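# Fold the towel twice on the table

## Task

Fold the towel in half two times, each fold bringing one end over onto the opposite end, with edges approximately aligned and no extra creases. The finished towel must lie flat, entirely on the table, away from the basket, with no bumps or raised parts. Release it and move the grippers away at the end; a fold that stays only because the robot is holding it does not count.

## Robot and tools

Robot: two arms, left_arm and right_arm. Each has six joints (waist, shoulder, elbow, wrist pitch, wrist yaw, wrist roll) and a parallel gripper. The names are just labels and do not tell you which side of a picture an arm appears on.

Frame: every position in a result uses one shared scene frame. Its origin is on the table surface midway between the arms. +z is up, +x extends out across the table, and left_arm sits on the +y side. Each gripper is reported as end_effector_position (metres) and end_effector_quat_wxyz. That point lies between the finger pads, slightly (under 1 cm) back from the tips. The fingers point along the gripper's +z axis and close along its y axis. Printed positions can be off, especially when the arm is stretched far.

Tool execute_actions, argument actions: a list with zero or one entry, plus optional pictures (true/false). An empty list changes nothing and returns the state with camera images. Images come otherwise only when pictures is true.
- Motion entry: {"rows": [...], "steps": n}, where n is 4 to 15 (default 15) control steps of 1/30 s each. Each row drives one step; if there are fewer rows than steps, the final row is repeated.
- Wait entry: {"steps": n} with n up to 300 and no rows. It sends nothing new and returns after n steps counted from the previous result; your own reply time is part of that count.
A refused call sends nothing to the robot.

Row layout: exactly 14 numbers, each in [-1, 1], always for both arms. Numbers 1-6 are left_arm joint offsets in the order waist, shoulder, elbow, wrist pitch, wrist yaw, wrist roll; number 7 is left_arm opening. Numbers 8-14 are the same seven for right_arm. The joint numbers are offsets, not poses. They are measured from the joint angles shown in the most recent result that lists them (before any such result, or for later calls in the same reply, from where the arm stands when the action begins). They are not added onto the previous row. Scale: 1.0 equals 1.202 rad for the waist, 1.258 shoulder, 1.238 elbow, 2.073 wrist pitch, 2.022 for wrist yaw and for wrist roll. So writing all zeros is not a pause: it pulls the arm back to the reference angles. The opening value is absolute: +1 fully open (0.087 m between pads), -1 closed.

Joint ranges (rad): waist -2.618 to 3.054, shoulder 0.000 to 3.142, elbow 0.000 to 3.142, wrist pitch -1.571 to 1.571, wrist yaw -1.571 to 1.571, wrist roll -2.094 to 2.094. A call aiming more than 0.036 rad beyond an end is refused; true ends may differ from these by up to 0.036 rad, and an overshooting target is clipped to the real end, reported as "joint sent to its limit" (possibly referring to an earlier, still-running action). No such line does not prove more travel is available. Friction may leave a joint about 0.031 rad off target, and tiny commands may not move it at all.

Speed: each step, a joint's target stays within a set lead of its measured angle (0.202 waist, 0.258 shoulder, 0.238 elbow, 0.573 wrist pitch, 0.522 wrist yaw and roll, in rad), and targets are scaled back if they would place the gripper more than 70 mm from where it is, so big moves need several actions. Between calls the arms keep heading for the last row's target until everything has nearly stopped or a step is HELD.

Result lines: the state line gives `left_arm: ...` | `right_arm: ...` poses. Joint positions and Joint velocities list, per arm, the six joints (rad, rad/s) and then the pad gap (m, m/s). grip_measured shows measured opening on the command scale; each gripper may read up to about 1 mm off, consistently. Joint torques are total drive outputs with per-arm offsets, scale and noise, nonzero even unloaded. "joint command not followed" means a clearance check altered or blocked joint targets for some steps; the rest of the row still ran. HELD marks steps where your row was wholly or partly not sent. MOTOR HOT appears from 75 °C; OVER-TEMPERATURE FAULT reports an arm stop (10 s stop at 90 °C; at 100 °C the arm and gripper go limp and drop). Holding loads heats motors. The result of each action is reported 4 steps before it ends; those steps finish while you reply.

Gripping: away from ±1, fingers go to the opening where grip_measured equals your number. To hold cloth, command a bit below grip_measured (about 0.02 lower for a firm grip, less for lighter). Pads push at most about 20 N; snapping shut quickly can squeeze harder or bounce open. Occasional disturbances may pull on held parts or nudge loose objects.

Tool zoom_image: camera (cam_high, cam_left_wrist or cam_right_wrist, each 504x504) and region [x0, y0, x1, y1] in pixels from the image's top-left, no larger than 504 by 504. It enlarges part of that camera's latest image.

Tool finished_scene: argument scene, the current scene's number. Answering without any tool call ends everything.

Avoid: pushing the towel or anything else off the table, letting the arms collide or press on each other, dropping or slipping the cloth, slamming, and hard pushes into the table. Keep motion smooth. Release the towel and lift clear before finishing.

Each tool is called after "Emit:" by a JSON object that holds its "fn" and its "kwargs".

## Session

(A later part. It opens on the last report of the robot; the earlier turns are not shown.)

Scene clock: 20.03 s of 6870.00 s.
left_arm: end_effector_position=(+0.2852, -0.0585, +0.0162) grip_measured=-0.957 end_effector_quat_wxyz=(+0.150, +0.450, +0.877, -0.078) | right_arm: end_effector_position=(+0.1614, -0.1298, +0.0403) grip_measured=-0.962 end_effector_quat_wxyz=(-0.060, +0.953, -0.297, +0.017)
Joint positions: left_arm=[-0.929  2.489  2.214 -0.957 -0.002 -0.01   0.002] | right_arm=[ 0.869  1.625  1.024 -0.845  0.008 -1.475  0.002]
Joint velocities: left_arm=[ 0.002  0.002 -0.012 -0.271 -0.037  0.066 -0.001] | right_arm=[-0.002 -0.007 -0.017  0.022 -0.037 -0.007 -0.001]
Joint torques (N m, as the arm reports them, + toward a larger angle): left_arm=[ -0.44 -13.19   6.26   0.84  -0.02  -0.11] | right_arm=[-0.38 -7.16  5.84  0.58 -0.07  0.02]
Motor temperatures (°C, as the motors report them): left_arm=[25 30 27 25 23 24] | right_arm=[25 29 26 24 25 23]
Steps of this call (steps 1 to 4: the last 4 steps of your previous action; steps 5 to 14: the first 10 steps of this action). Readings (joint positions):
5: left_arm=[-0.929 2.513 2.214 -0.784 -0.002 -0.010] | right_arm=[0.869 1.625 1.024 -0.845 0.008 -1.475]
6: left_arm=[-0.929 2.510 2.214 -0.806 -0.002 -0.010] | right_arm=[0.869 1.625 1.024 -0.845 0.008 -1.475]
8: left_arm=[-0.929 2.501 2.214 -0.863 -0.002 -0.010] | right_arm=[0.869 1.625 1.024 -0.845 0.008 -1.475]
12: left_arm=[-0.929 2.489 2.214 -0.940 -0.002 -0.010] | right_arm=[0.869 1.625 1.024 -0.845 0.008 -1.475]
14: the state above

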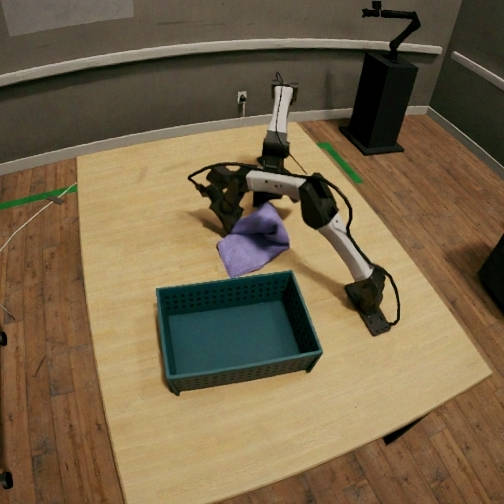

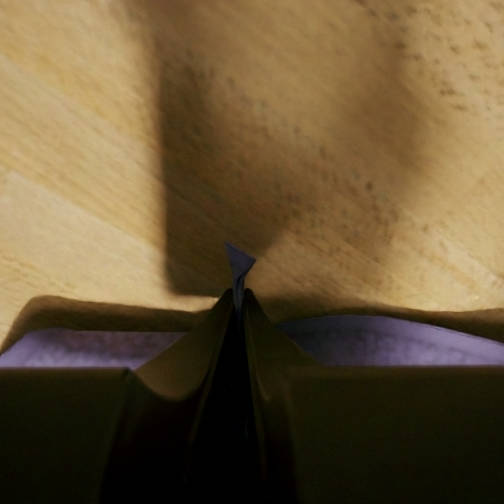

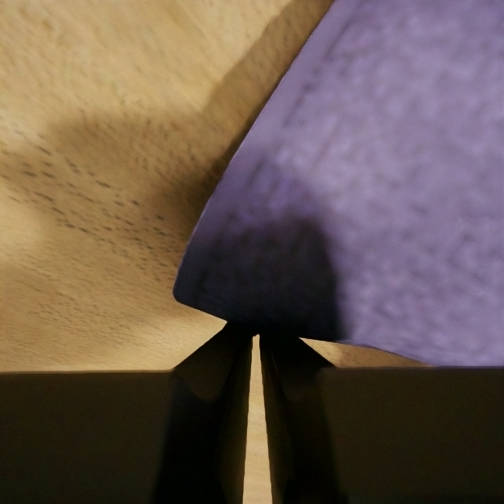

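Emit:
{"fn": "execute_actions", "kwargs": {"actions": [{"rows":[[0.007,-0.04,-0.03,0,0,-0.05,-1,-0.015,-0.015,0.012,0,0,0,-1],[0.014,-0.08,-0.06,0,0,-0.1,-1,-0.03,-0.03,0.025,0,0,0,-1],[0.021,-0.12,-0.09,0,0,-0.15,-1,-0.046,-0.045,0.037,0,0,0,-1],[0.028,-0.16,-0.12,0,0,-0.2,-1,-0.062,-0.06,0.05,-0.01,0,0,-1],[0.035,-0.2,-0.155,0.01,0,-0.25,-1,-0.077,-0.075,0.062,-0.01,0,0,-1],[0.042,-0.24,-0.19,0.01,0,-0.3,-1,-0.093,-0.09,0.075,-0.01,0,0,-1],[0.049,-0.28,-0.22,0.01,0,-0.35,-1,-0.108,-0.105,0.087,-0.02,0,0,-1],[0.056,-0.325,-0.25,0.01,0,-0.4,-1,-0.124,-0.12,0.1,-0.02,0,0,-1],[0.063,-0.365,-0.285,0.02,0,-0.45,-1,-0.139,-0.135,0.112,-0.02,0,0,-1],[0.07,-0.405,-0.32,0.02,0,-0.5,-1,-0.155,-0.15,0.125,-0.02,0,0,-1],[0.077,-0.445,-0.35,0.02,0,-0.55,-1,-0.17,-0.165,0.137,-0.03,0,0,-1],[0.084,-0.485,-0.38,0.02,0,-0.6,-1,-0.186,-0.18,0.15,-0.03,0,0,-1],[0.091,-0.53,-0.41,0.027,0,-0.65,-1,-0.2,-0.195,0.162,-0.03,0,0,-1],[0.098,-0.57,-0.445,0.027,0,-0.7,-1,-0.216,-0.21,0.175,-0.034,0,0,-1],[0.106,-0.609,-0.477,0.027,0,-0.725,-1,-0.232,-0.226,0.187,-0.034,0,0,-1]],"steps":15}]}}

Emit:
{"fn": "execute_actions", "kwargs": {"actions": [{"steps":18}], "pictures": true}}

Scene clock: 21.00 s of 6870.00 s.
left_arm: end_effector_position=(+0.2606, -0.0145, +0.1394) grip_measured=-0.957 end_effector_quat_wxyz=(+0.167, +0.083, +0.967, -0.172) | right_arm: end_effector_position=(+0.2211, -0.1331, +0.1220) grip_measured=-0.963 end_effector_quat_wxyz=(-0.180, +0.910, -0.368, +0.057)
Joint positions: left_arm=[-0.861  2.021  1.875 -0.94  -0.002 -0.718  0.002] | right_arm=[ 0.706  1.476  1.151 -0.866  0.008 -1.475  0.002]
Joint velocities: left_arm=[ 0.315 -1.746 -1.023  0.212 -0.051 -2.674 -0.001] | right_arm=[-0.545 -0.628  0.525 -0.154 -0.007  0.022  0.   ]
Joint torques (N m, as the arm reports them, + toward a larger angle): left_arm=[-0.13 -9.32  4.58  1.17 -0.09 -0.07] | right_arm=[-1.19 -8.12  7.18  0.69 -0.12  0.  ]
Motor temperatures (°C, as the motors report them): left_arm=[25 31 27 25 23 24] | right_arm=[25 29 26 24 25 23]
Steps of this call (steps 1 to 4: the last 4 steps of your previous action; steps 5 to 18: the robot went on to your last target; steps 19 to 29: the first 11 steps of this action). Readings (joint positions):
19: left_arm=[-0.929 2.484 2.211 -0.982 -0.002 -0.022] | right_arm=[0.869 1.625 1.024 -0.845 0.008 -1.475]
20: left_arm=[-0.929 2.471 2.194 -0.976 -0.002 -0.053] | right_arm=[0.865 1.625 1.025 -0.845 0.008 -1.475]
22: left_arm=[-0.925 2.410 2.130 -0.971 -0.002 -0.153] | right_arm=[0.843 1.614 1.037 -0.849 0.007 -1.475]
26: left_arm=[-0.896 2.203 1.980 -0.961 -0.002 -0.451] | right_arm=[0.765 1.543 1.097 -0.862 0.007 -1.475]
29: the state above

Scene clock: 21.60 s of 6870.00 s.
left_arm: end_effector_position=(+0.2480, +0.0146, +0.2098) grip_measured=-0.958 end_effector_quat_wxyz=(+0.123, -0.288, +0.911, -0.269) | right_arm: end_effector_position=(+0.2502, -0.1520, +0.1987) grip_measured=-0.963 end_effector_quat_wxyz=(-0.272, +0.868, -0.404, +0.098)
Joint positions: left_arm=[-0.81   1.711  1.645 -0.903 -0.002 -1.451  0.002] | right_arm=[ 0.603  1.343  1.253 -0.894  0.004 -1.475  0.002]
Joint velocities: left_arm=[ 0.002 -0.012 -0.002 -0.051 -0.066 -0.168  0.   ] | right_arm=[ 0.002  0.002 -0.012 -0.066 -0.051 -0.022  0.001]
Joint torques (N m, as the arm reports them, + toward a larger angle): left_arm=[ 0.12 -6.86  5.09  1.42 -0.07 -0.14] | right_arm=[-1.65 -5.74  6.71  1.15 -0.04  0.02]
Motor temperatures (°C, as the motors report them): left_arm=[25 31 27 26 23 24] | right_arm=[25 29 26 25 25 23]
Kept back: nothing.
Steps of this call (steps 1 to 4: the last 4 steps of your previous action; steps 5 to 18: the robot went on to your last target). Readings (joint positions):
1: left_arm=[-0.850 1.962 1.840 -0.933 -0.002 -0.812] | right_arm=[0.688 1.455 1.168 -0.869 0.008 -1.475]
2: left_arm=[-0.839 1.906 1.805 -0.925 -0.002 -0.908] | right_arm=[0.669 1.435 1.184 -0.872 0.008 -1.475]
4: left_arm=[-0.823 1.798 1.729 -0.910 -0.002 -1.095] | right_arm=[0.634 1.396 1.216 -0.875 0.007 -1.475]
8: left_arm=[-0.810 1.702 1.668 -0.907 -0.002 -1.318] | right_arm=[0.603 1.345 1.253 -0.874 0.004 -1.475]
18: the state above

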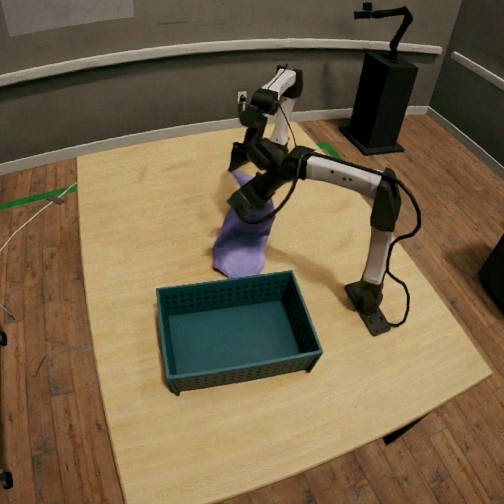

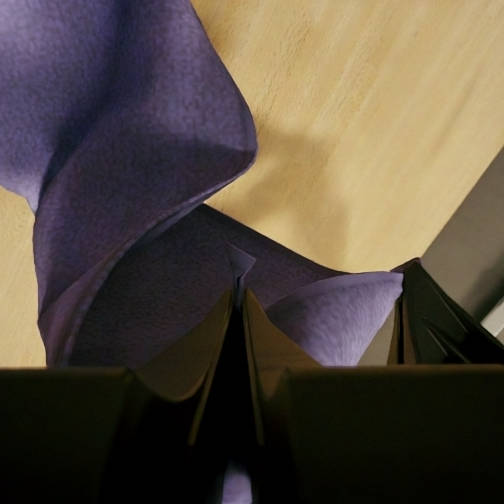

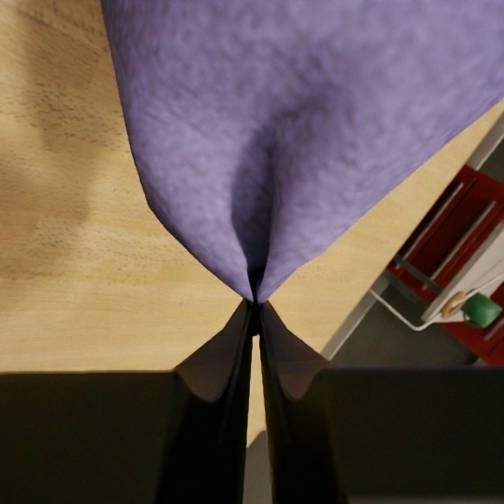

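Emit:
{"fn": "execute_actions", "kwargs": {"actions": [{"rows":[[0,-0.02,0.013,0.007,0,0,-1,0,-0.02,0.027,0,0,0,-1],[-0.01,-0.04,0.026,0.015,0,0,-1,0,-0.04,0.053,0,0,0,-1],[-0.01,-0.06,0.039,0.022,0,0,-1,0.01,-0.06,0.08,0,0,0,-1],[-0.015,-0.08,0.052,0.03,0,0,-1,0.01,-0.08,0.107,0,0,0,-1],[-0.02,-0.1,0.065,0.037,0,0,-1,0.015,-0.1,0.134,0,0,0,-1],[-0.025,-0.12,0.078,0.044,0,0,-1,0.02,-0.12,0.16,0,0,0,-1],[-0.03,-0.14,0.09,0.051,0,0,-1,0.02,-0.14,0.187,0,0,0,-1],[-0.03,-0.165,0.103,0.058,0,0,-1,0.025,-0.16,0.214,0,0,0,-1],[-0.035,-0.185,0.116,0.066,0,0,-1,0.03,-0.18,0.24,0,0,0,-1],[-0.039,-0.205,0.129,0.073,0,0,-1,0.03,-0.203,0.267,0,0,0,-1]],"steps":15}]}}

Emit:
{"fn": "execute_actions", "kwargs": {"actions": [{"steps":20}], "pictures": true}}

Scene clock: 22.30 s of 6870.00 s.
left_arm: end_effector_position=(+0.2343, +0.0139, +0.3441) grip_measured=-0.959 end_effector_quat_wxyz=(+0.185, -0.261, +0.847, -0.425) | right_arm: end_effector_position=(+0.2414, -0.1528, +0.3580) grip_measured=-0.963 end_effector_quat_wxyz=(-0.456, +0.797, -0.364, +0.159)
Joint positions: left_arm=[-0.835  1.523  1.749 -0.834 -0.002 -1.461  0.002] | right_arm=[ 0.62   1.171  1.51  -0.902  0.004 -1.475  0.002]
Joint velocities: left_arm=[-0.144 -0.716  0.466  0.462  0.037 -0.007 -0.   ] | right_arm=[ 0.125 -0.735  0.877  0.11  -0.081 -0.007 -0.001]
Joint torques (N m, as the arm reports them, + toward a larger angle): left_arm=[-1.22 -7.03  7.34  1.83 -0.04  0.07] | right_arm=[ 0.34 -5.71  7.29  1.71  0.04  0.04]
Motor temperatures (°C, as the motors report them): left_arm=[25 31 27 26 23 24] | right_arm=[25 29 26 25 25 23]
Steps of this call (steps 1 to 10: the robot went on to your last target; steps 11 to 21: the first 11 steps of this action). Readings (joint positions):
11: left_arm=[-0.810 1.710 1.645 -0.902 -0.002 -1.464] | right_arm=[0.603 1.343 1.256 -0.897 0.004 -1.475]
12: left_arm=[-0.810 1.707 1.645 -0.902 -0.002 -1.463] | right_arm=[0.603 1.343 1.263 -0.899 0.004 -1.475]
14: left_arm=[-0.811 1.687 1.652 -0.900 -0.002 -1.462] | right_arm=[0.603 1.330 1.300 -0.906 0.004 -1.475]
18: left_arm=[-0.823 1.602 1.701 -0.873 -0.002 -1.461] | right_arm=[0.608 1.248 1.416 -0.906 0.005 -1.475]
21: the state above

Scene clock: 22.97 s of 6870.00 s.
left_arm: end_effector_position=(+0.2226, +0.0154, +0.4202) grip_measured=-0.960 end_effector_quat_wxyz=(+0.218, -0.236, +0.794, -0.516) | right_arm: end_effector_position=(+0.2178, -0.1624, +0.4237) grip_measured=-0.964 end_effector_quat_wxyz=(-0.540, +0.756, -0.328, +0.170)
Joint positions: left_arm=[-0.853  1.451  1.807 -0.737 -0.001 -1.46   0.002] | right_arm=[ 0.638  1.081  1.587 -0.874 -0.024 -1.475  0.002]
Joint velocities: left_arm=[ 0.007  0.002  0.002  0.037  0.022 -0.037  0.   ] | right_arm=[-0.017  0.002 -0.012  0.051  0.022  0.037 -0.001]
Joint torques (N m, as the arm reports them, + toward a larger angle): left_arm=[-0.83 -4.91  5.85  1.79 -0.1   0.1 ] | right_arm=[-0.3  -1.05  5.45  1.69  0.2   0.08]
Motor temperatures (°C, as the motors report them): left_arm=[25 31 27 26 23 24] | right_arm=[25 29 26 25 25 23]
Kept back: nothing.
Steps of this call (steps 1 to 4: the last 4 steps of your previous action; steps 5 to 20: the robot went on to your last target). Readings (joint positions):
1: left_arm=[-0.840 1.499 1.765 -0.816 -0.002 -1.461] | right_arm=[0.625 1.146 1.537 -0.897 0.001 -1.475]
2: left_arm=[-0.845 1.478 1.780 -0.797 -0.002 -1.461] | right_arm=[0.630 1.123 1.558 -0.889 -0.004 -1.475]
4: left_arm=[-0.851 1.448 1.801 -0.762 -0.002 -1.461] | right_arm=[0.635 1.088 1.582 -0.874 -0.014 -1.475]
8: left_arm=[-0.853 1.442 1.807 -0.737 -0.001 -1.461] | right_arm=[0.638 1.081 1.587 -0.870 -0.024 -1.475]
20: the state above

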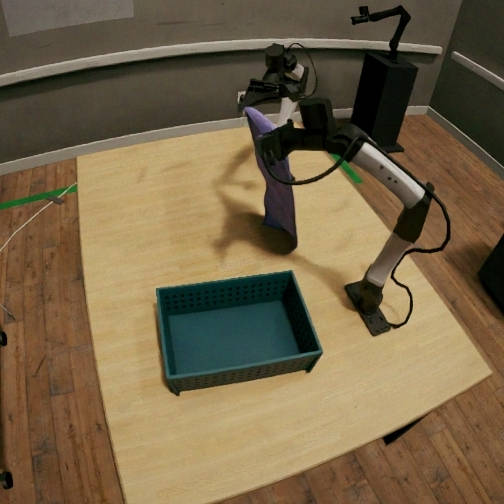

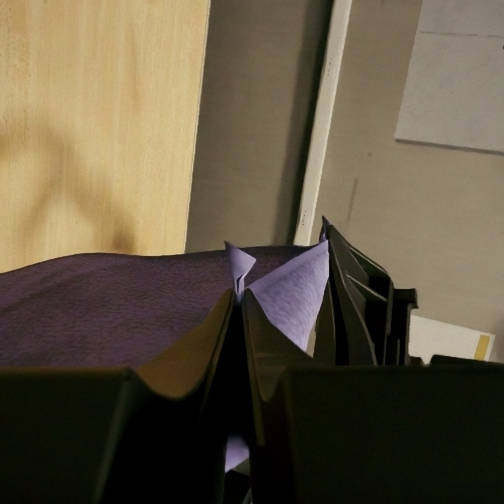

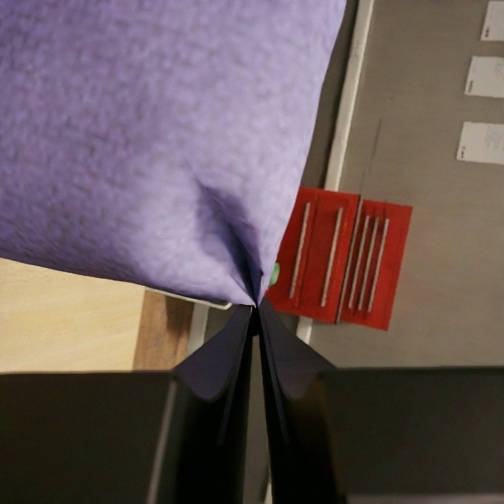

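Emit:
{"fn": "execute_actions", "kwargs": {"actions": [{"rows":[[0.014,0.02,0,0,0,0,-1,-0.017,0.023,-0.008,0.008,0,0,-1],[0.028,0.04,0,0,0,0,-1,-0.033,0.046,-0.016,0.015,0,0,-1],[0.043,0.06,0,0,0,0,-1,-0.05,0.069,-0.024,0.023,0,0,-1],[0.057,0.08,0,0,0,0,-1,-0.066,0.092,-0.032,0.03,0,0,-1],[0.071,0.1,0,0.01,0,0,-1,-0.083,0.115,-0.04,0.038,0,0,-1],[0.085,0.12,0,0.01,0,0,-1,-0.1,0.139,-0.047,0.046,0,0,-1],[0.1,0.14,0,0.01,0,0,-1,-0.116,0.162,-0.055,0.053,0,0,-1],[0.114,0.16,0,0.015,0,0,-1,-0.133,0.185,-0.063,0.061,0,0,-1],[0.128,0.18,0,0.015,0,0,-1,-0.15,0.208,-0.071,0.068,0,0,-1],[0.142,0.203,0.004,0.015,0,0,-1,-0.166,0.231,-0.079,0.076,0,0,-1]],"steps":14}], "pictures": true}}

Emit:
{"fn": "execute_actions", "kwargs": {"actions": [{"rows":[[0.01,0.03,0.007,0.004,0,0,-1,-0.01,0.032,0,0.01,0,0,-1],[0.02,0.059,0.013,0.009,0,0,-1,-0.021,0.064,0,0.02,0,0,-1],[0.029,0.088,0.02,0.013,0,0,-1,-0.031,0.096,0,0.03,0,0,-1],[0.039,0.118,0.026,0.017,0,0,-1,-0.042,0.128,0,0.04,0,0,-1],[0.048,0.147,0.033,0.021,0,0,-1,-0.052,0.16,0,0.05,0,0,-1],[0.058,0.177,0.04,0.026,0,0,-1,-0.063,0.192,0,0.06,0,0,-1],[0.068,0.206,0.046,0.03,0,0,-1,-0.073,0.224,0,0.07,0,0,-1],[0.078,0.236,0.053,0.034,0,0,-1,-0.084,0.256,0,0.08,0,0,-1],[0.087,0.265,0.06,0.039,0,0,-1,-0.094,0.288,0,0.09,0,0,-1],[0.097,0.295,0.066,0.043,0,0,-1,-0.105,0.32,-0.008,0.102,0,0,-1]],"steps":15}]}}

Emit:
{"fn": "execute_actions", "kwargs": {"actions": [{"steps":14}], "pictures": true}}

Scene clock: 23.87 s of 6870.00 s.
left_arm: end_effector_position=(+0.3042, +0.0123, +0.3426) grip_measured=-0.960 end_effector_quat_wxyz=(+0.217, -0.301, +0.819, -0.437) | right_arm: end_effector_position=(+0.3007, -0.1546, +0.3515) grip_measured=-0.964 end_effector_quat_wxyz=(-0.461, +0.769, -0.405, +0.178)
Joint positions: left_arm=[-0.725  1.64   1.807 -0.718  0.003 -1.46   0.002] | right_arm=[ 0.486  1.292  1.529 -0.775 -0.035 -1.475  0.002]
Joint velocities: left_arm=[ 0.471  0.901 -0.002  0.081  0.051 -0.037 -0.001] | right_arm=[-0.564  1.043 -0.403  0.3    0.066 -0.022  0.   ]
Joint torques (N m, as the arm reports them, + toward a larger angle): left_arm=[ 0.4  -6.26  6.74  1.9  -0.11 -0.04] | right_arm=[-1.13 -3.26  5.24  1.78  0.06  0.04]
Motor temperatures (°C, as the motors report them): left_arm=[25 31 27 26 23 24] | right_arm=[25 29 26 25 25 23]
Steps of this call (steps 1 to 15: the robot went on to your last target; steps 16 to 17: nothing new was sent; steps 18 to 27: the first 10 steps of this action). Readings (joint positions):
18: left_arm=[-0.853 1.452 1.807 -0.737 -0.001 -1.460] | right_arm=[0.638 1.081 1.587 -0.874 -0.026 -1.475]
19: left_arm=[-0.850 1.457 1.807 -0.736 -0.000 -1.460] | right_arm=[0.634 1.085 1.587 -0.871 -0.031 -1.475]
21: left_arm=[-0.831 1.478 1.807 -0.732 0.003 -1.460] | right_arm=[0.608 1.108 1.586 -0.854 -0.036 -1.475]
25: left_arm=[-0.761 1.577 1.807 -0.720 0.003 -1.460] | right_arm=[0.528 1.219 1.555 -0.800 -0.036 -1.475]
27: the state above

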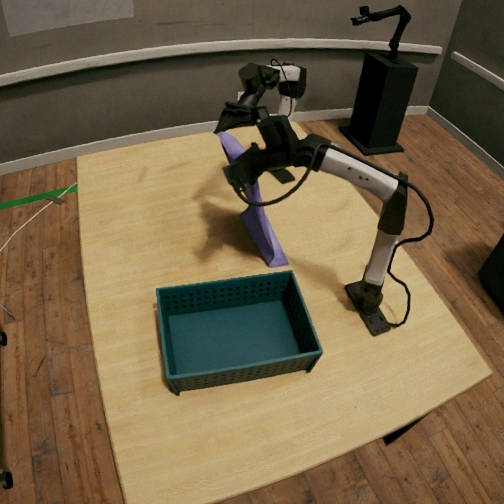

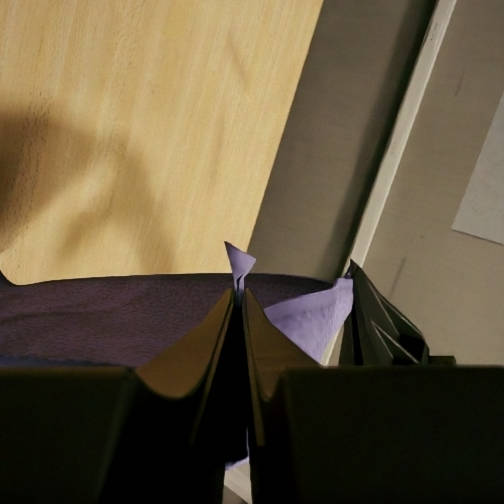

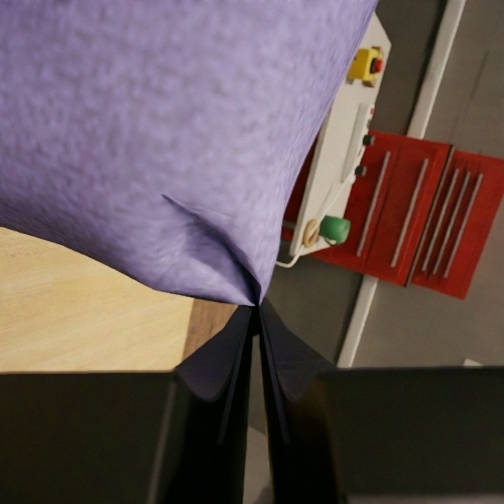

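Scene clock: 24.37 s of 6870.00 s.
left_arm: end_effector_position=(+0.4130, +0.0131, +0.1818) grip_measured=-0.960 end_effector_quat_wxyz=(+0.186, -0.379, +0.849, -0.317) | right_arm: end_effector_position=(+0.4054, -0.1572, +0.1761) grip_measured=-0.964 end_effector_quat_wxyz=(-0.311, +0.796, -0.499, +0.143)
Joint positions: left_arm=[-0.591  2.04   1.872 -0.65  -0.001 -1.46   0.002] | right_arm=[ 0.345  1.739  1.485 -0.618 -0.027 -1.475  0.002]
Joint velocities: left_arm=[ 0.325  1.092  0.007  0.183 -0.037 -0.007 -0.001] | right_arm=[-0.344  1.248 -0.002  0.418 -0.066 -0.007  0.   ]
Joint torques (N m, as the arm reports them, + toward a larger angle): left_arm=[ -0.29 -11.27   7.76   1.52  -0.07  -0.05] | right_arm=[ -0.63 -12.22   6.3    1.57   0.01   0.02]
Motor temperatures (°C, as the motors report them): left_arm=[25 31 27 26 23 24] | right_arm=[25 29 26 25 25 23]
Steps of this call (steps 1 to 4: the last 4 steps of your previous action; steps 5 to 15: the first 11 steps of this action, its rows measured from where the robot was after step 4). Readings (joint positions):
4: left_arm=[-0.686 1.725 1.807 -0.718 -0.001 -1.460] | right_arm=[0.447 1.389 1.488 -0.759 -0.027 -1.475]
5: left_arm=[-0.684 1.735 1.807 -0.718 -0.001 -1.460] | right_arm=[0.446 1.399 1.485 -0.761 -0.027 -1.475]
6: left_arm=[-0.683 1.743 1.808 -0.716 -0.001 -1.460] | right_arm=[0.445 1.409 1.485 -0.758 -0.027 -1.475]
8: left_arm=[-0.674 1.778 1.821 -0.711 -0.001 -1.460] | right_arm=[0.433 1.443 1.485 -0.737 -0.027 -1.475]
12: left_arm=[-0.629 1.916 1.858 -0.674 -0.001 -1.460] | right_arm=[0.383 1.597 1.485 -0.669 -0.027 -1.475]
15: the state above

Scene clock: 24.83 s of 6870.00 s.
left_arm: end_effector_position=(+0.4252, +0.0191, +0.1524) grip_measured=-0.960 end_effector_quat_wxyz=(+0.179, -0.391, +0.853, -0.297) | right_arm: end_effector_position=(+0.4189, -0.1592, +0.1453) grip_measured=-0.964 end_effector_quat_wxyz=(-0.297, +0.796, -0.509, +0.139)
Joint positions: left_arm=[-0.57   2.098  1.872 -0.637 -0.001 -1.46   0.002] | right_arm=[ 0.327  1.812  1.472 -0.564 -0.028 -1.475  0.002]
Joint velocities: left_arm=[-0.012 -0.002 -0.002  0.022 -0.022  0.022 -0.   ] | right_arm=[ 0.012  0.002 -0.002  0.022 -0.051 -0.051  0.   ]
Joint torques (N m, as the arm reports them, + toward a larger angle): left_arm=[ -0.35 -11.03   7.72   1.59  -0.11  -0.05] | right_arm=[ -0.88 -12.61   7.15   1.55  -0.12   0.03]
Motor temperatures (°C, as the motors report them): left_arm=[25 31 27 26 23 24] | right_arm=[25 29 27 25 25 23]
Kept back: nothing.
Steps of this call (steps 1 to 4: the last 4 steps of your previous action; steps 5 to 14: the robot went on to your last target). Readings (joint positions):
1: left_arm=[-0.581 2.073 1.872 -0.649 -0.001 -1.460] | right_arm=[0.335 1.775 1.483 -0.608 -0.027 -1.475]
2: left_arm=[-0.575 2.101 1.872 -0.649 -0.001 -1.460] | right_arm=[0.330 1.800 1.479 -0.602 -0.027 -1.475]
4: left_arm=[-0.570 2.129 1.872 -0.649 -0.001 -1.460] | right_arm=[0.327 1.818 1.472 -0.600 -0.027 -1.475]
8: left_arm=[-0.570 2.116 1.872 -0.646 -0.001 -1.460] | right_arm=[0.327 1.812 1.472 -0.577 -0.028 -1.475]
14: the state above

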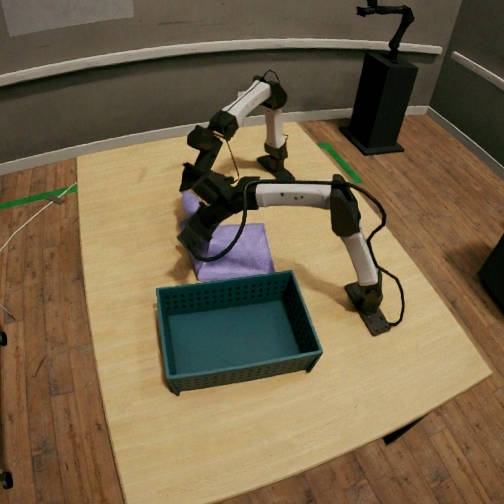

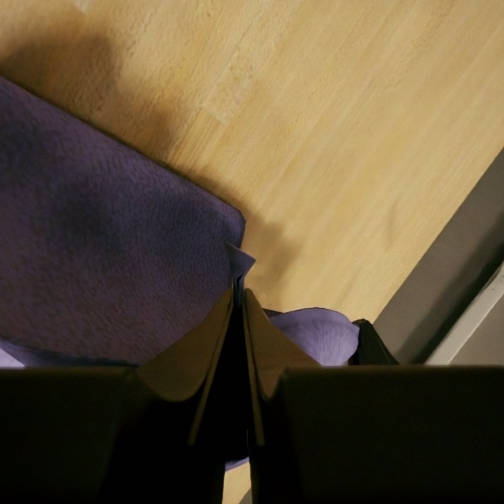

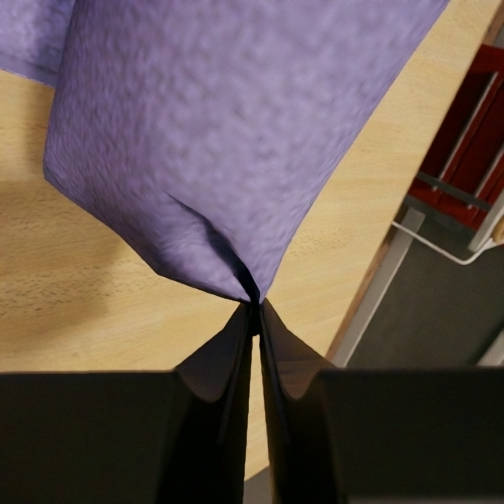

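Emit:
{"fn": "execute_actions", "kwargs": {"actions": [{"rows":[[-0.02,-0.026,0.004,-0.003,0,0,-1,0.005,-0.05,0.004,-0.016,0,0,-1],[-0.04,-0.052,0.009,-0.007,0,0,-1,0.01,-0.1,0.009,-0.033,0,0,-1],[-0.06,-0.078,0.013,-0.01,0,0,-1,0.02,-0.15,0.013,-0.05,0,0,-1],[-0.085,-0.104,0.017,-0.014,0,0,-1,0.03,-0.2,0.017,-0.066,0,0,-1],[-0.11,-0.13,0.022,-0.017,0,0,-1,0.04,-0.25,0.022,-0.082,0,0,-1],[-0.135,-0.156,0.026,-0.02,0,0,-1,0.05,-0.3,0.026,-0.1,0,0,-1],[-0.16,-0.182,0.03,-0.024,0,0,-1,0.065,-0.35,0.03,-0.115,0,0,-1],[-0.19,-0.208,0.035,-0.028,0,0,-1,0.08,-0.4,0.035,-0.13,0,0,-1],[-0.22,-0.234,0.039,-0.031,0,0,-1,0.1,-0.45,0.039,-0.148,0,0,-1],[-0.25,-0.26,0.043,-0.035,0,0,-1,0.12,-0.5,0.043,-0.165,0,0,-1],[-0.28,-0.286,0.048,-0.038,0,0,-1,0.14,-0.55,0.048,-0.18,0,0,-1],[-0.31,-0.312,0.052,-0.042,0,0,-1,0.16,-0.6,0.052,-0.198,0,0,-1],[-0.34,-0.338,0.056,-0.045,0,0,-1,0.185,-0.65,0.056,-0.214,0,0,-1],[-0.37,-0.364,0.06,-0.048,0,0,-1,0.21,-0.7,0.06,-0.23,0,0,-1],[-0.402,-0.39,0.065,-0.052,0,0,-1,0.235,-0.744,0.065,-0.247,0,0,-1]],"steps":15}]}}

Emit:
{"fn": "execute_actions", "kwargs": {"actions": [{"steps":28}], "pictures": true}}

Scene clock: 26.30 s of 6870.00 s.
left_arm: end_effector_position=(+0.3300, -0.0438, +0.2727) grip_measured=-0.960 end_effector_quat_wxyz=(+0.192, -0.291, +0.847, -0.401) | right_arm: end_effector_position=(+0.3411, -0.1666, +0.2958) grip_measured=-0.964 end_effector_quat_wxyz=(-0.403, +0.776, -0.452, +0.176)
Joint positions: left_arm=[-0.77   1.874  1.881 -0.655 -0.005 -1.46   0.002] | right_arm=[ 0.405  1.411  1.488 -0.738 -0.026 -1.475  0.002]
Joint velocities: left_arm=[-0.838 -0.813  0.125 -0.125  0.051  0.022 -0.001] | right_arm=[ 0.574 -1.429  0.154 -0.608  0.037  0.037  0.001]
Joint torques (N m, as the arm reports them, + toward a larger angle): left_arm=[-1.37 -9.95  7.82  1.5  -0.07 -0.03] | right_arm=[ 0.85 -8.33  7.87  1.49 -0.15  0.  ]
Motor temperatures (°C, as the motors report them): left_arm=[25 32 27 26 23 24] | right_arm=[25 30 27 25 25 23]
Steps of this call (steps 1 to 30: the robot went on to your last target; steps 31 to 33: nothing new was sent; steps 34 to 44: the first 11 steps of this action). Readings (joint positions):
34: left_arm=[-0.571 2.096 1.872 -0.636 -0.001 -1.460] | right_arm=[0.327 1.809 1.472 -0.563 -0.028 -1.475]
35: left_arm=[-0.575 2.091 1.872 -0.638 -0.001 -1.460] | right_arm=[0.327 1.798 1.472 -0.573 -0.028 -1.475]
37: left_arm=[-0.597 2.065 1.872 -0.647 -0.004 -1.460] | right_arm=[0.331 1.744 1.472 -0.614 -0.028 -1.475]
41: left_arm=[-0.686 1.961 1.872 -0.652 -0.005 -1.460] | right_arm=[0.358 1.560 1.474 -0.677 -0.027 -1.475]
44: the state above

Scene clock: 27.23 s of 6870.00 s.
left_arm: end_effector_position=(+0.1637, -0.0634, +0.4240) grip_measured=-0.960 end_effector_quat_wxyz=(+0.165, -0.152, +0.810, -0.541) | right_arm: end_effector_position=(+0.1647, -0.2276, +0.4250) grip_measured=-0.964 end_effector_quat_wxyz=(-0.542, +0.751, -0.336, +0.173)
Joint positions: left_arm=[-1.059  1.603  1.954 -0.719  0.001 -1.46   0.002] | right_arm=[ 0.602  0.862  1.56  -1.059 -0.043 -1.475  0.002]
Joint velocities: left_arm=[-0.017 -0.007  0.002 -0.007  0.007 -0.007  0.   ] | right_arm=[ 0.012 -0.012 -0.022 -0.051 -0.022  0.007  0.001]
Joint torques (N m, as the arm reports them, + toward a larger angle): left_arm=[-0.17 -6.07  5.9   1.71 -0.06 -0.02] | right_arm=[0.15 2.58 4.23 1.68 0.1  0.03]
Motor temperatures (°C, as the motors report them): left_arm=[25 32 27 26 23 24] | right_arm=[25 30 27 26 25 23]
Kept back: nothing.
Steps of this call (steps 1 to 4: the last 4 steps of your previous action; steps 5 to 28: the robot went on to your last target). Readings (joint positions):
1: left_arm=[-0.800 1.845 1.885 -0.657 -0.005 -1.460] | right_arm=[0.427 1.361 1.494 -0.760 -0.026 -1.475]
2: left_arm=[-0.832 1.816 1.890 -0.658 -0.005 -1.460] | right_arm=[0.450 1.311 1.500 -0.784 -0.026 -1.475]
4: left_arm=[-0.896 1.759 1.898 -0.661 -0.005 -1.460] | right_arm=[0.503 1.210 1.511 -0.836 -0.026 -1.475]
8: left_arm=[-1.024 1.648 1.924 -0.687 -0.002 -1.460] | right_arm=[0.577 0.997 1.528 -0.932 -0.027 -1.475]
28: the state above

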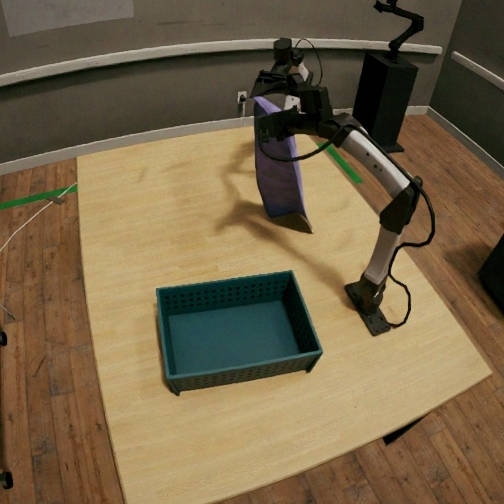

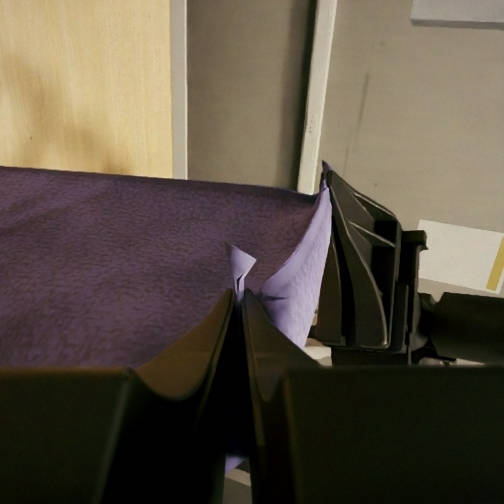

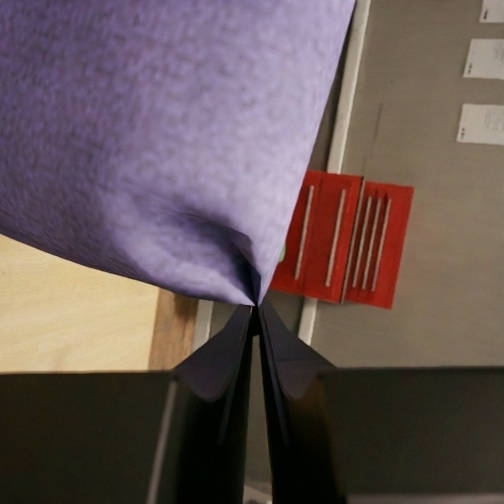

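Emit:
{"fn": "execute_actions", "kwargs": {"actions": [{"rows":[[0.017,0.016,0,0,0,0,-1,-0.021,0.019,-0.02,0.012,0,0,-1],[0.033,0.033,0,0,0,0,-1,-0.043,0.038,-0.039,0.023,0,0,-1],[0.05,0.05,0,0,0,0,-1,-0.064,0.057,-0.058,0.035,0,0,-1],[0.066,0.066,0,0,0,0,-1,-0.086,0.076,-0.078,0.046,0,0,-1],[0.083,0.083,0,0,0,0,-1,-0.107,0.095,-0.097,0.058,0,0,-1],[0.1,0.1,-0.01,0,0,0,-1,-0.129,0.113,-0.117,0.07,0,0,-1],[0.116,0.116,-0.01,0,0,0,-1,-0.15,0.132,-0.136,0.081,0,0,-1],[0.133,0.132,-0.01,0,0,0,-1,-0.172,0.151,-0.156,0.093,0,0,-1],[0.15,0.149,-0.01,0,0,0,-1,-0.193,0.17,-0.175,0.104,0,0,-1],[0.166,0.165,-0.014,0,0,0,-1,-0.215,0.189,-0.195,0.116,0,0,-1]],"steps":14}]}}

Emit:
{"fn": "execute_actions", "kwargs": {"actions": [{"rows":[[0.011,0.028,0.005,0,0,0,-1,-0.011,0.033,-0.011,0.017,0,0,-1],[0.023,0.056,0.01,0,0,0,-1,-0.022,0.067,-0.023,0.033,0,0,-1],[0.034,0.084,0.015,0.01,0,0,-1,-0.032,0.1,-0.034,0.05,0,0,-1],[0.046,0.112,0.02,0.01,0,0,-1,-0.043,0.134,-0.046,0.066,0,0,-1],[0.057,0.14,0.025,0.01,0,0,-1,-0.054,0.167,-0.057,0.083,0,0,-1],[0.068,0.168,0.03,0.015,0,0,-1,-0.065,0.2,-0.069,0.1,0,0,-1],[0.08,0.196,0.035,0.015,0,0,-1,-0.076,0.234,-0.08,0.115,0,0,-1],[0.091,0.224,0.04,0.02,0,0,-1,-0.086,0.268,-0.092,0.132,0,0,-1],[0.103,0.252,0.045,0.02,0,0,-1,-0.097,0.3,-0.103,0.15,0,0,-1],[0.114,0.28,0.05,0.023,0,0,-1,-0.108,0.335,-0.115,0.17,0,0,-1]],"steps":15}]}}

Emit:
{"fn": "execute_actions", "kwargs": {"actions": [{"steps":14}], "pictures": true}}

Emit:
{"fn": "zoom_image", "kwargs": {"camera": "cam_high", "region": [150, 140, 330, 300]}}

Scene clock: 28.03 s of 6870.00 s.
left_arm: end_effector_position=(+0.2526, -0.0654, +0.3542) grip_measured=-0.960 end_effector_quat_wxyz=(+0.183, -0.223, +0.834, -0.471) | right_arm: end_effector_position=(+0.2499, -0.2245, +0.3436) grip_measured=-0.964 end_effector_quat_wxyz=(-0.448, +0.758, -0.436, +0.186)
Joint positions: left_arm=[-0.906  1.755  1.954 -0.712  0.003 -1.46   0.002] | right_arm=[ 0.401  1.032  1.381 -0.909 -0.053 -1.475  0.002]
Joint velocities: left_arm=[ 0.569  0.774 -0.002 -0.007 -0.037 -0.051 -0.   ] | right_arm=[-0.74   0.911 -0.799  0.637  0.007 -0.007  0.001]
Joint torques (N m, as the arm reports them, + toward a larger angle): left_arm=[ 0.31 -7.23  5.26  1.81 -0.07 -0.01] | right_arm=[-1.44 -0.49  5.04  1.77  0.08  0.09]
Motor temperatures (°C, as the motors report them): left_arm=[25 32 28 26 23 24] | right_arm=[25 30 27 26 25 23]
Steps of this call (steps 1 to 14: the robot went on to your last target; steps 15 to 24: the first 10 steps of this action). Readings (joint positions):
15: left_arm=[-1.058 1.604 1.954 -0.719 0.001 -1.460] | right_arm=[0.600 0.862 1.559 -1.058 -0.045 -1.475]
16: left_arm=[-1.054 1.607 1.954 -0.719 0.001 -1.460] | right_arm=[0.592 0.863 1.553 -1.051 -0.048 -1.475]
18: left_arm=[-1.032 1.622 1.954 -0.715 0.003 -1.460] | right_arm=[0.555 0.875 1.528 -1.023 -0.053 -1.475]
22: left_arm=[-0.949 1.702 1.954 -0.712 0.003 -1.460] | right_arm=[0.454 0.968 1.437 -0.948 -0.054 -1.475]
24: the state above

Scene clock: 28.53 s of 6870.00 s.
left_arm: end_effector_position=(+0.3647, -0.0640, +0.1872) grip_measured=-0.960 end_effector_quat_wxyz=(+0.164, -0.309, +0.873, -0.339) | right_arm: end_effector_position=(+0.3543, -0.2261, +0.1691) grip_measured=-0.964 end_effector_quat_wxyz=(-0.296, +0.778, -0.535, +0.141)
Joint positions: left_arm=[-0.75   2.113  1.99  -0.676 -0.001 -1.46   0.002] | right_arm=[ 0.252  1.479  1.21  -0.635 -0.049 -1.475  0.002]
Joint velocities: left_arm=[ 0.398  1.038  0.007  0.11   0.022  0.007 -0.   ] | right_arm=[-0.339  1.321 -0.462  0.725 -0.037 -0.066 -0.   ]
Joint torques (N m, as the arm reports them, + toward a larger angle): left_arm=[ -0.32 -11.3    7.72   1.57  -0.05  -0.05] | right_arm=[-0.97 -8.67  6.66  1.36 -0.08  0.03]
Motor temperatures (°C, as the motors report them): left_arm=[25 32 28 26 23 24] | right_arm=[25 30 27 26 25 23]
Steps of this call (steps 1 to 4: the last 4 steps of your previous action; steps 5 to 15: the first 11 steps of this action, its rows measured from where the robot was after step 4). Readings (joint positions):
4: left_arm=[-0.860 1.824 1.945 -0.715 -0.001 -1.460] | right_arm=[0.357 1.116 1.316 -0.878 -0.049 -1.475]
5: left_arm=[-0.858 1.833 1.943 -0.719 -0.001 -1.460] | right_arm=[0.356 1.123 1.313 -0.877 -0.049 -1.475]
6: left_arm=[-0.856 1.842 1.943 -0.719 -0.001 -1.460] | right_arm=[0.354 1.131 1.313 -0.872 -0.049 -1.475]
8: left_arm=[-0.845 1.874 1.953 -0.715 -0.001 -1.460] | right_arm=[0.339 1.169 1.308 -0.837 -0.049 -1.475]
12: left_arm=[-0.794 1.999 1.982 -0.688 -0.001 -1.460] | right_arm=[0.290 1.332 1.261 -0.725 -0.050 -1.475]
15: the state above

Scene clock: 29.00 s of 6870.00 s.
left_arm: end_effector_position=(+0.3803, -0.0554, +0.1517) grip_measured=-0.960 end_effector_quat_wxyz=(+0.156, -0.326, +0.879, -0.311) | right_arm: end_effector_position=(+0.3675, -0.2272, +0.1353) grip_measured=-0.964 end_effector_quat_wxyz=(-0.283, +0.778, -0.545, +0.136)
Joint positions: left_arm=[-0.721  2.177  1.99  -0.673 -0.001 -1.46   0.002] | right_arm=[ 0.236  1.558  1.168 -0.544 -0.049 -1.475  0.002]
Joint velocities: left_arm=[ 0.002  0.002 -0.002 -0.007  0.007  0.022  0.   ] | right_arm=[-0.027  0.007 -0.007  0.022 -0.037 -0.051 -0.001]
Joint torques (N m, as the arm reports them, + toward a larger angle): left_arm=[ -0.65 -11.67   7.75   1.6   -0.09  -0.03] | right_arm=[-1.19 -9.43  7.11  1.42 -0.14  0.02]
Motor temperatures (°C, as the motors report them): left_arm=[25 32 28 26 23 24] | right_arm=[25 30 27 26 25 23]
Kept back: nothing.
Steps of this call (steps 1 to 4: the last 4 steps of your previous action; steps 5 to 14: the robot went on to your last target). Readings (joint positions):
1: left_arm=[-0.738 2.146 1.990 -0.676 -0.001 -1.460] | right_arm=[0.243 1.517 1.195 -0.616 -0.049 -1.475]
2: left_arm=[-0.729 2.174 1.990 -0.676 -0.001 -1.460] | right_arm=[0.238 1.544 1.182 -0.606 -0.049 -1.475]
4: left_arm=[-0.721 2.206 1.990 -0.678 -0.001 -1.460] | right_arm=[0.236 1.561 1.168 -0.598 -0.049 -1.475]
8: left_arm=[-0.721 2.197 1.990 -0.679 -0.001 -1.460] | right_arm=[0.236 1.558 1.168 -0.564 -0.049 -1.475]
14: the state above

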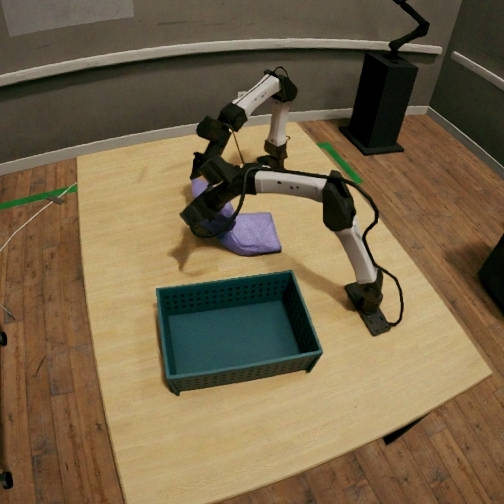

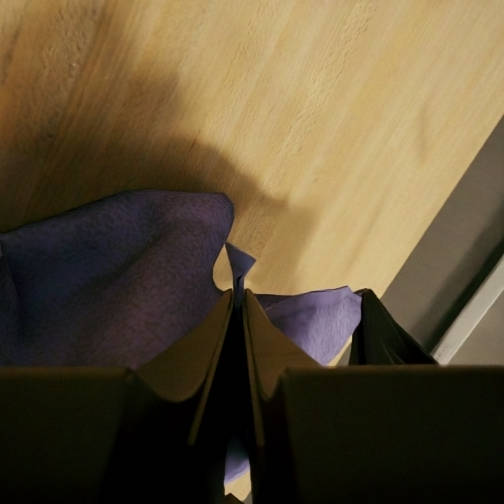

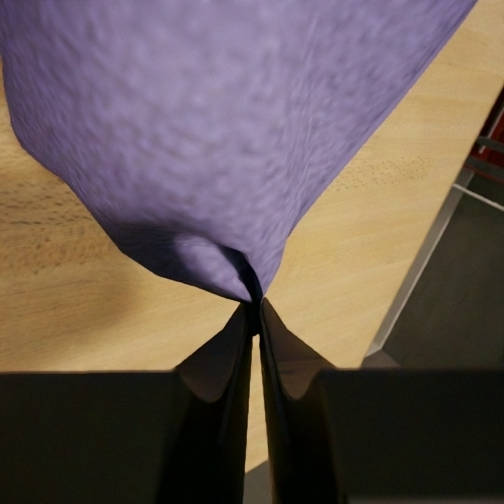

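Region (150, 140, 330, 300) of cam_high's 504x504 image, scaled by 2.800, with more detail than that image has.

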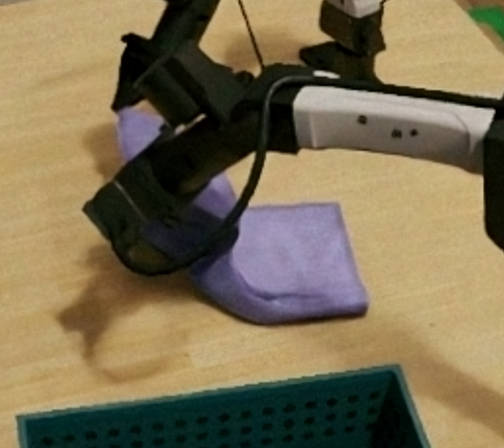

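Emit:
{"fn": "execute_actions", "kwargs": {"actions": [{"rows":[[0.015,-0.017,-0.018,-0.007,0,-0.03,-1,0.015,0.024,0.041,-0.013,0,0,-1],[0.03,-0.034,-0.035,-0.013,0,-0.06,-1,0.03,0.049,0.082,-0.026,0,0,-1],[0.046,-0.052,-0.053,-0.02,0,-0.09,-1,0.046,0.073,0.123,-0.039,0,0,-1],[0.062,-0.069,-0.07,-0.027,0,-0.12,-1,0.061,0.097,0.164,-0.052,0,0,-1],[0.077,-0.086,-0.088,-0.033,0,-0.15,-1,0.076,0.12,0.205,-0.065,0,0,-1],[0.092,-0.103,-0.106,-0.04,0,-0.18,-1,0.092,0.146,0.246,-0.077,0,0,-1],[0.108,-0.12,-0.124,-0.047,0,-0.2,-1,0.107,0.17,0.287,-0.09,0,0,-1],[0.123,-0.138,-0.14,-0.054,0,-0.23,-1,0.122,0.194,0.328,-0.103,0,0,-1],[0.139,-0.155,-0.16,-0.06,0,-0.25,-1,0.138,0.219,0.37,-0.116,0,0,-1],[0.154,-0.172,-0.177,-0.067,0,-0.267,-1,0.153,0.243,0.41,-0.129,0,0,-1]],"steps":15}]}}

Emit:
{"fn": "execute_actions", "kwargs": {"actions": [{"steps":14}], "pictures": true}}

Emit:
{"fn": "zoom_image", "kwargs": {"camera": "cam_high", "region": [150, 140, 330, 300]}}

Scene clock: 29.70 s of 6870.00 s.
left_arm: end_effector_position=(+0.4093, +0.0401, +0.1803) grip_measured=-0.960 end_effector_quat_wxyz=(+0.111, -0.557, +0.767, -0.299) | right_arm: end_effector_position=(+0.4043, -0.1275, +0.1813) grip_measured=-0.964 end_effector_quat_wxyz=(-0.305, +0.814, -0.480, +0.121)
Joint positions: left_arm=[-0.556  1.988  1.816 -0.749  0.001 -1.843  0.002] | right_arm=[ 0.391  1.814  1.619 -0.709 -0.047 -1.475  0.002]
Joint velocities: left_arm=[ 0.598 -0.549 -0.379 -0.418 -0.051 -0.96  -0.002] | right_arm=[ 0.486  0.628  0.969 -0.227 -0.007  0.11  -0.   ]
Joint torques (N m, as the arm reports them, + toward a larger angle): left_arm=[-1.68 -9.67  5.23  1.37  0.01 -0.09] | right_arm=[-0.46 -9.96  6.45  0.74 -0.12  0.02]
Motor temperatures (°C, as the motors report them): left_arm=[25 32 28 27 23 24] | right_arm=[25 30 27 26 25 23]
Steps of this call (steps 1 to 10: the robot went on to your last target; steps 11 to 21: the first 11 steps of this action). Readings (joint positions):
11: left_arm=[-0.721 2.176 1.990 -0.673 -0.001 -1.468] | right_arm=[0.237 1.559 1.173 -0.545 -0.049 -1.475]
12: left_arm=[-0.719 2.173 1.986 -0.673 -0.000 -1.485] | right_arm=[0.240 1.568 1.191 -0.561 -0.049 -1.475]
14: left_arm=[-0.705 2.146 1.956 -0.678 0.003 -1.544] | right_arm=[0.261 1.609 1.268 -0.597 -0.048 -1.475]
18: left_arm=[-0.628 2.057 1.874 -0.714 0.004 -1.715] | right_arm=[0.334 1.728 1.475 -0.658 -0.047 -1.475]
21: the state above

Scene clock: 30.17 s of 6870.00 s.
left_arm: end_effector_position=(+0.4133, +0.0603, +0.1844) grip_measured=-0.960 end_effector_quat_wxyz=(+0.093, -0.624, +0.719, -0.291) | right_arm: end_effector_position=(+0.3909, -0.1194, +0.1701) grip_measured=-0.964 end_effector_quat_wxyz=(-0.274, +0.830, -0.475, +0.101)
Joint positions: left_arm=[-0.527  1.957  1.795 -0.789 -0.006 -1.984  0.002] | right_arm=[ 0.42   1.845  1.658 -0.791 -0.047 -1.475  0.002]
Joint velocities: left_arm=[ 0.002 -0.017  0.012 -0.066 -0.066 -0.037 -0.001] | right_arm=[-0.032 -0.007 -0.002 -0.037 -0.037 -0.095 -0.   ]
Joint torques (N m, as the arm reports them, + toward a larger angle): left_arm=[-1.15 -9.52  4.93  1.19 -0.01 -0.12] | right_arm=[-0.19 -9.05  8.01  1.08 -0.1   0.06]
Motor temperatures (°C, as the motors report them): left_arm=[25 32 28 27 23 24] | right_arm=[25 30 27 26 25 23]
Kept back: nothing.
Steps of this call (steps 1 to 4: the last 4 steps of your previous action; steps 5 to 14: the robot went on to your last target). Readings (joint positions):
1: left_arm=[-0.539 1.973 1.807 -0.761 -0.002 -1.872] | right_arm=[0.405 1.831 1.644 -0.716 -0.047 -1.475]
2: left_arm=[-0.528 1.963 1.803 -0.770 -0.005 -1.896] | right_arm=[0.414 1.839 1.654 -0.725 -0.047 -1.475]
4: left_arm=[-0.523 1.957 1.802 -0.777 -0.007 -1.930] | right_arm=[0.420 1.844 1.658 -0.748 -0.047 -1.475]
8: left_arm=[-0.527 1.957 1.799 -0.784 -0.006 -1.966] | right_arm=[0.420 1.845 1.658 -0.780 -0.047 -1.475]
14: the state above

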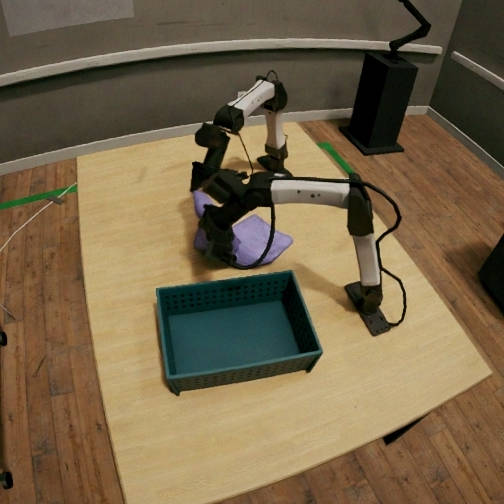

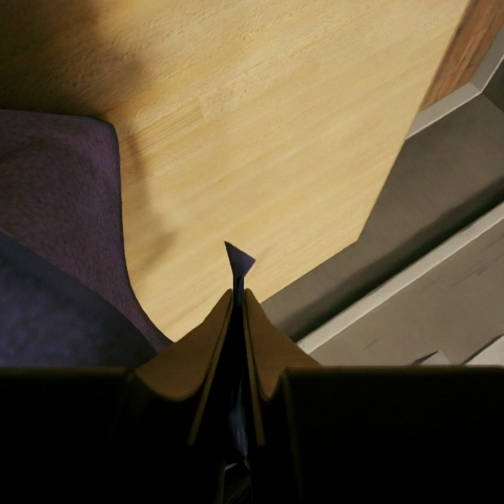

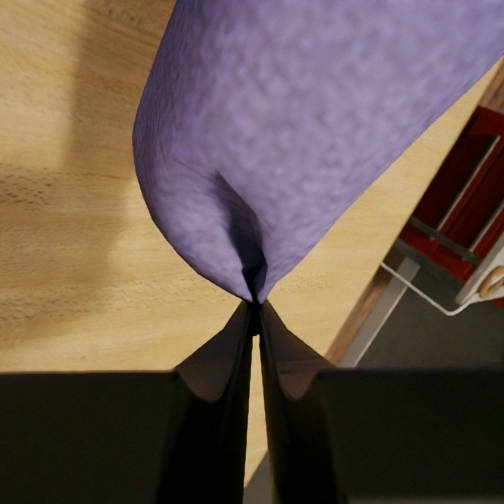

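Region (150, 140, 330, 300) of cam_high's 504x504 image, scaled by 2.800, with more detail than that image has.

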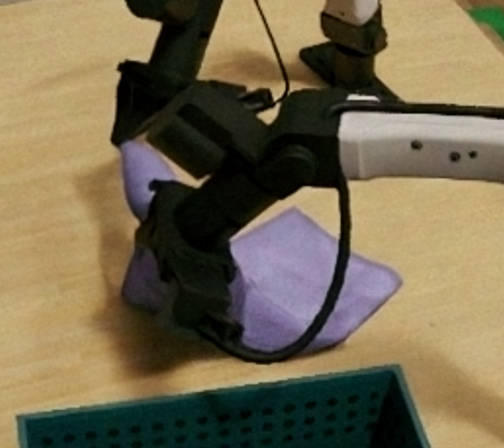

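Emit:
{"fn": "execute_actions", "kwargs": {"actions": [{"rows":[[-0.01,-0.007,0.01,0.028,0,0.04,-1,-0.012,-0.026,0.005,0.007,0,-0.02,-1],[-0.021,-0.015,0.02,0.055,0,0.08,-1,-0.025,-0.052,0.009,0.014,0,-0.04,-1],[-0.031,-0.022,0.03,0.083,0,0.12,-1,-0.037,-0.078,0.014,0.02,0,-0.065,-1],[-0.042,-0.029,0.041,0.11,0,0.16,-1,-0.05,-0.104,0.019,0.027,0.01,-0.087,-1],[-0.052,-0.036,0.051,0.138,0,0.2,-1,-0.062,-0.13,0.023,0.034,0.01,-0.11,-1],[-0.063,-0.044,0.061,0.166,0,0.245,-1,-0.075,-0.155,0.028,0.04,0.015,-0.13,-1],[-0.073,-0.051,0.072,0.194,0,0.285,-1,-0.087,-0.18,0.033,0.047,0.02,-0.15,-1],[-0.084,-0.058,0.082,0.22,0,0.325,-1,-0.1,-0.207,0.037,0.054,0.02,-0.173,-1],[-0.094,-0.065,0.092,0.25,0,0.365,-1,-0.112,-0.233,0.042,0.06,0.02,-0.195,-1],[-0.105,-0.072,0.102,0.277,0,0.405,-1,-0.125,-0.26,0.047,0.067,0.025,-0.217,-1],[-0.115,-0.08,0.113,0.304,0,0.445,-1,-0.137,-0.285,0.051,0.074,0.025,-0.24,-1],[-0.126,-0.087,0.123,0.332,0,0.487,-1,-0.15,-0.311,0.056,0.081,0.025,-0.26,-1]],"steps":15}]}}

Emit:
{"fn": "execute_actions", "kwargs": {"actions": [{"steps":25}], "pictures": true}}

Scene clock: 32.07 s of 6870.00 s.
left_arm: end_effector_position=(+0.4147, -0.0034, +0.2863) grip_measured=-0.960 end_effector_quat_wxyz=(+0.243, -0.360, +0.786, -0.440) | right_arm: end_effector_position=(+0.4105, -0.1678, +0.2848) grip_measured=-0.964 end_effector_quat_wxyz=(-0.351, +0.817, -0.399, +0.223)
Joint positions: left_arm=[-0.615  1.908  1.868 -0.477 -0.008 -1.5    0.002] | right_arm=[ 0.319  1.64   1.671 -0.743 -0.029 -1.707  0.002]
Joint velocities: left_arm=[-0.305 -0.261  0.339  1.136 -0.037  1.678  0.   ] | right_arm=[-0.315 -0.764  0.105  0.271  0.066 -0.872 -0.   ]
Joint torques (N m, as the arm reports them, + toward a larger angle): left_arm=[ -1.14 -10.62   8.08   1.94  -0.04   0.04] | right_arm=[ -1.34 -11.05   8.2    1.67  -0.06  -0.04]
Motor temperatures (°C, as the motors report them): left_arm=[25 33 28 27 23 24] | right_arm=[25 30 27 26 25 23]
Steps of this call (steps 1 to 30: the robot went on to your last target; steps 31 to 46: nothing new was sent; steps 47 to 57: the first 11 steps of this action). Readings (joint positions):
47: left_arm=[-0.527 1.957 1.795 -0.786 -0.006 -1.979] | right_arm=[0.420 1.845 1.658 -0.792 -0.047 -1.480]
48: left_arm=[-0.528 1.957 1.795 -0.775 -0.006 -1.954] | right_arm=[0.419 1.842 1.658 -0.790 -0.047 -1.491]
50: left_arm=[-0.537 1.955 1.800 -0.731 -0.007 -1.873] | right_arm=[0.407 1.820 1.658 -0.788 -0.047 -1.533]
54: left_arm=[-0.580 1.935 1.835 -0.595 -0.008 -1.666] | right_arm=[0.357 1.722 1.660 -0.767 -0.037 -1.628]
57: the state above

Scene clock: 32.90 s of 6870.00 s.
left_arm: end_effector_position=(+0.3994, -0.0304, +0.4261) grip_measured=-0.960 end_effector_quat_wxyz=(+0.459, -0.109, +0.704, -0.530) | right_arm: end_effector_position=(+0.3975, -0.2053, +0.4285) grip_measured=-0.964 end_effector_quat_wxyz=(-0.414, +0.774, -0.276, +0.392)
Joint positions: left_arm=[-0.678  1.841  1.942 -0.116 -0.005 -1.011  0.002] | right_arm=[ 0.256  1.449  1.724 -0.632 -0.021 -1.994  0.002]
Joint velocities: left_arm=[ 0.002 -0.007  0.002 -0.022  0.007 -0.022 -0.   ] | right_arm=[ 0.022  0.012 -0.007 -0.037 -0.022 -0.022 -0.001]
Joint torques (N m, as the arm reports them, + toward a larger angle): left_arm=[-0.43 -8.64  7.06  2.06 -0.04  0.1 ] | right_arm=[-1.66 -5.9   6.41  1.9   0.21 -0.05]
Motor temperatures (°C, as the motors report them): left_arm=[25 33 28 27 23 24] | right_arm=[25 30 27 26 25 23]
Kept back: nothing.
Steps of this call (steps 1 to 4: the last 4 steps of your previous action; steps 5 to 25: the robot went on to your last target). Readings (joint positions):
1: left_arm=[-0.626 1.899 1.879 -0.436 -0.008 -1.442] | right_arm=[0.307 1.613 1.676 -0.735 -0.027 -1.735]
2: left_arm=[-0.636 1.890 1.890 -0.394 -0.008 -1.382] | right_arm=[0.296 1.586 1.680 -0.726 -0.025 -1.763]
4: left_arm=[-0.657 1.874 1.911 -0.306 -0.008 -1.263] | right_arm=[0.275 1.536 1.692 -0.705 -0.023 -1.823]
8: left_arm=[-0.678 1.846 1.939 -0.173 -0.005 -1.111] | right_arm=[0.256 1.462 1.718 -0.656 -0.021 -1.924]
25: the state above

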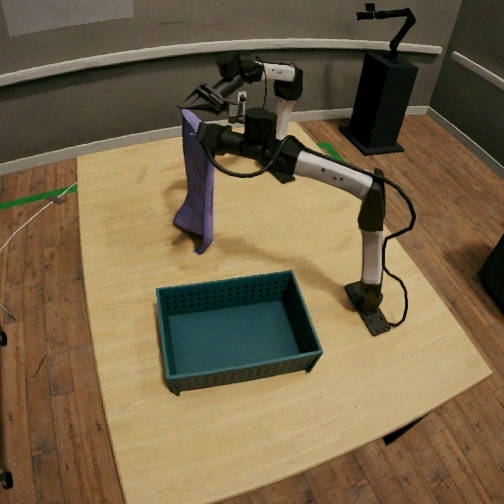

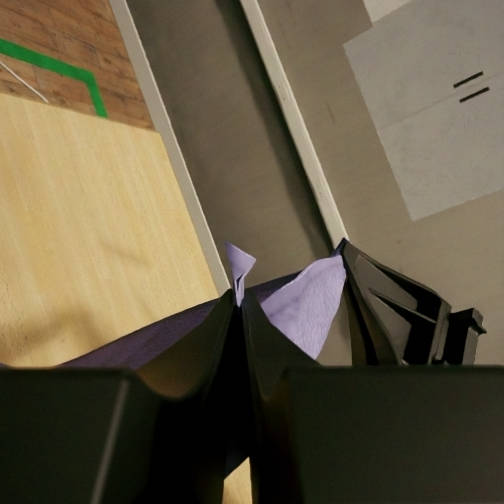

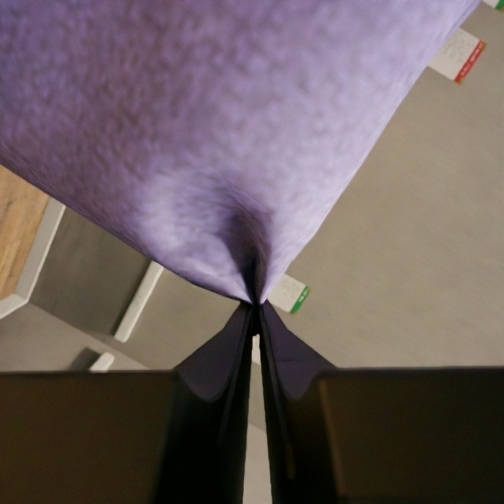

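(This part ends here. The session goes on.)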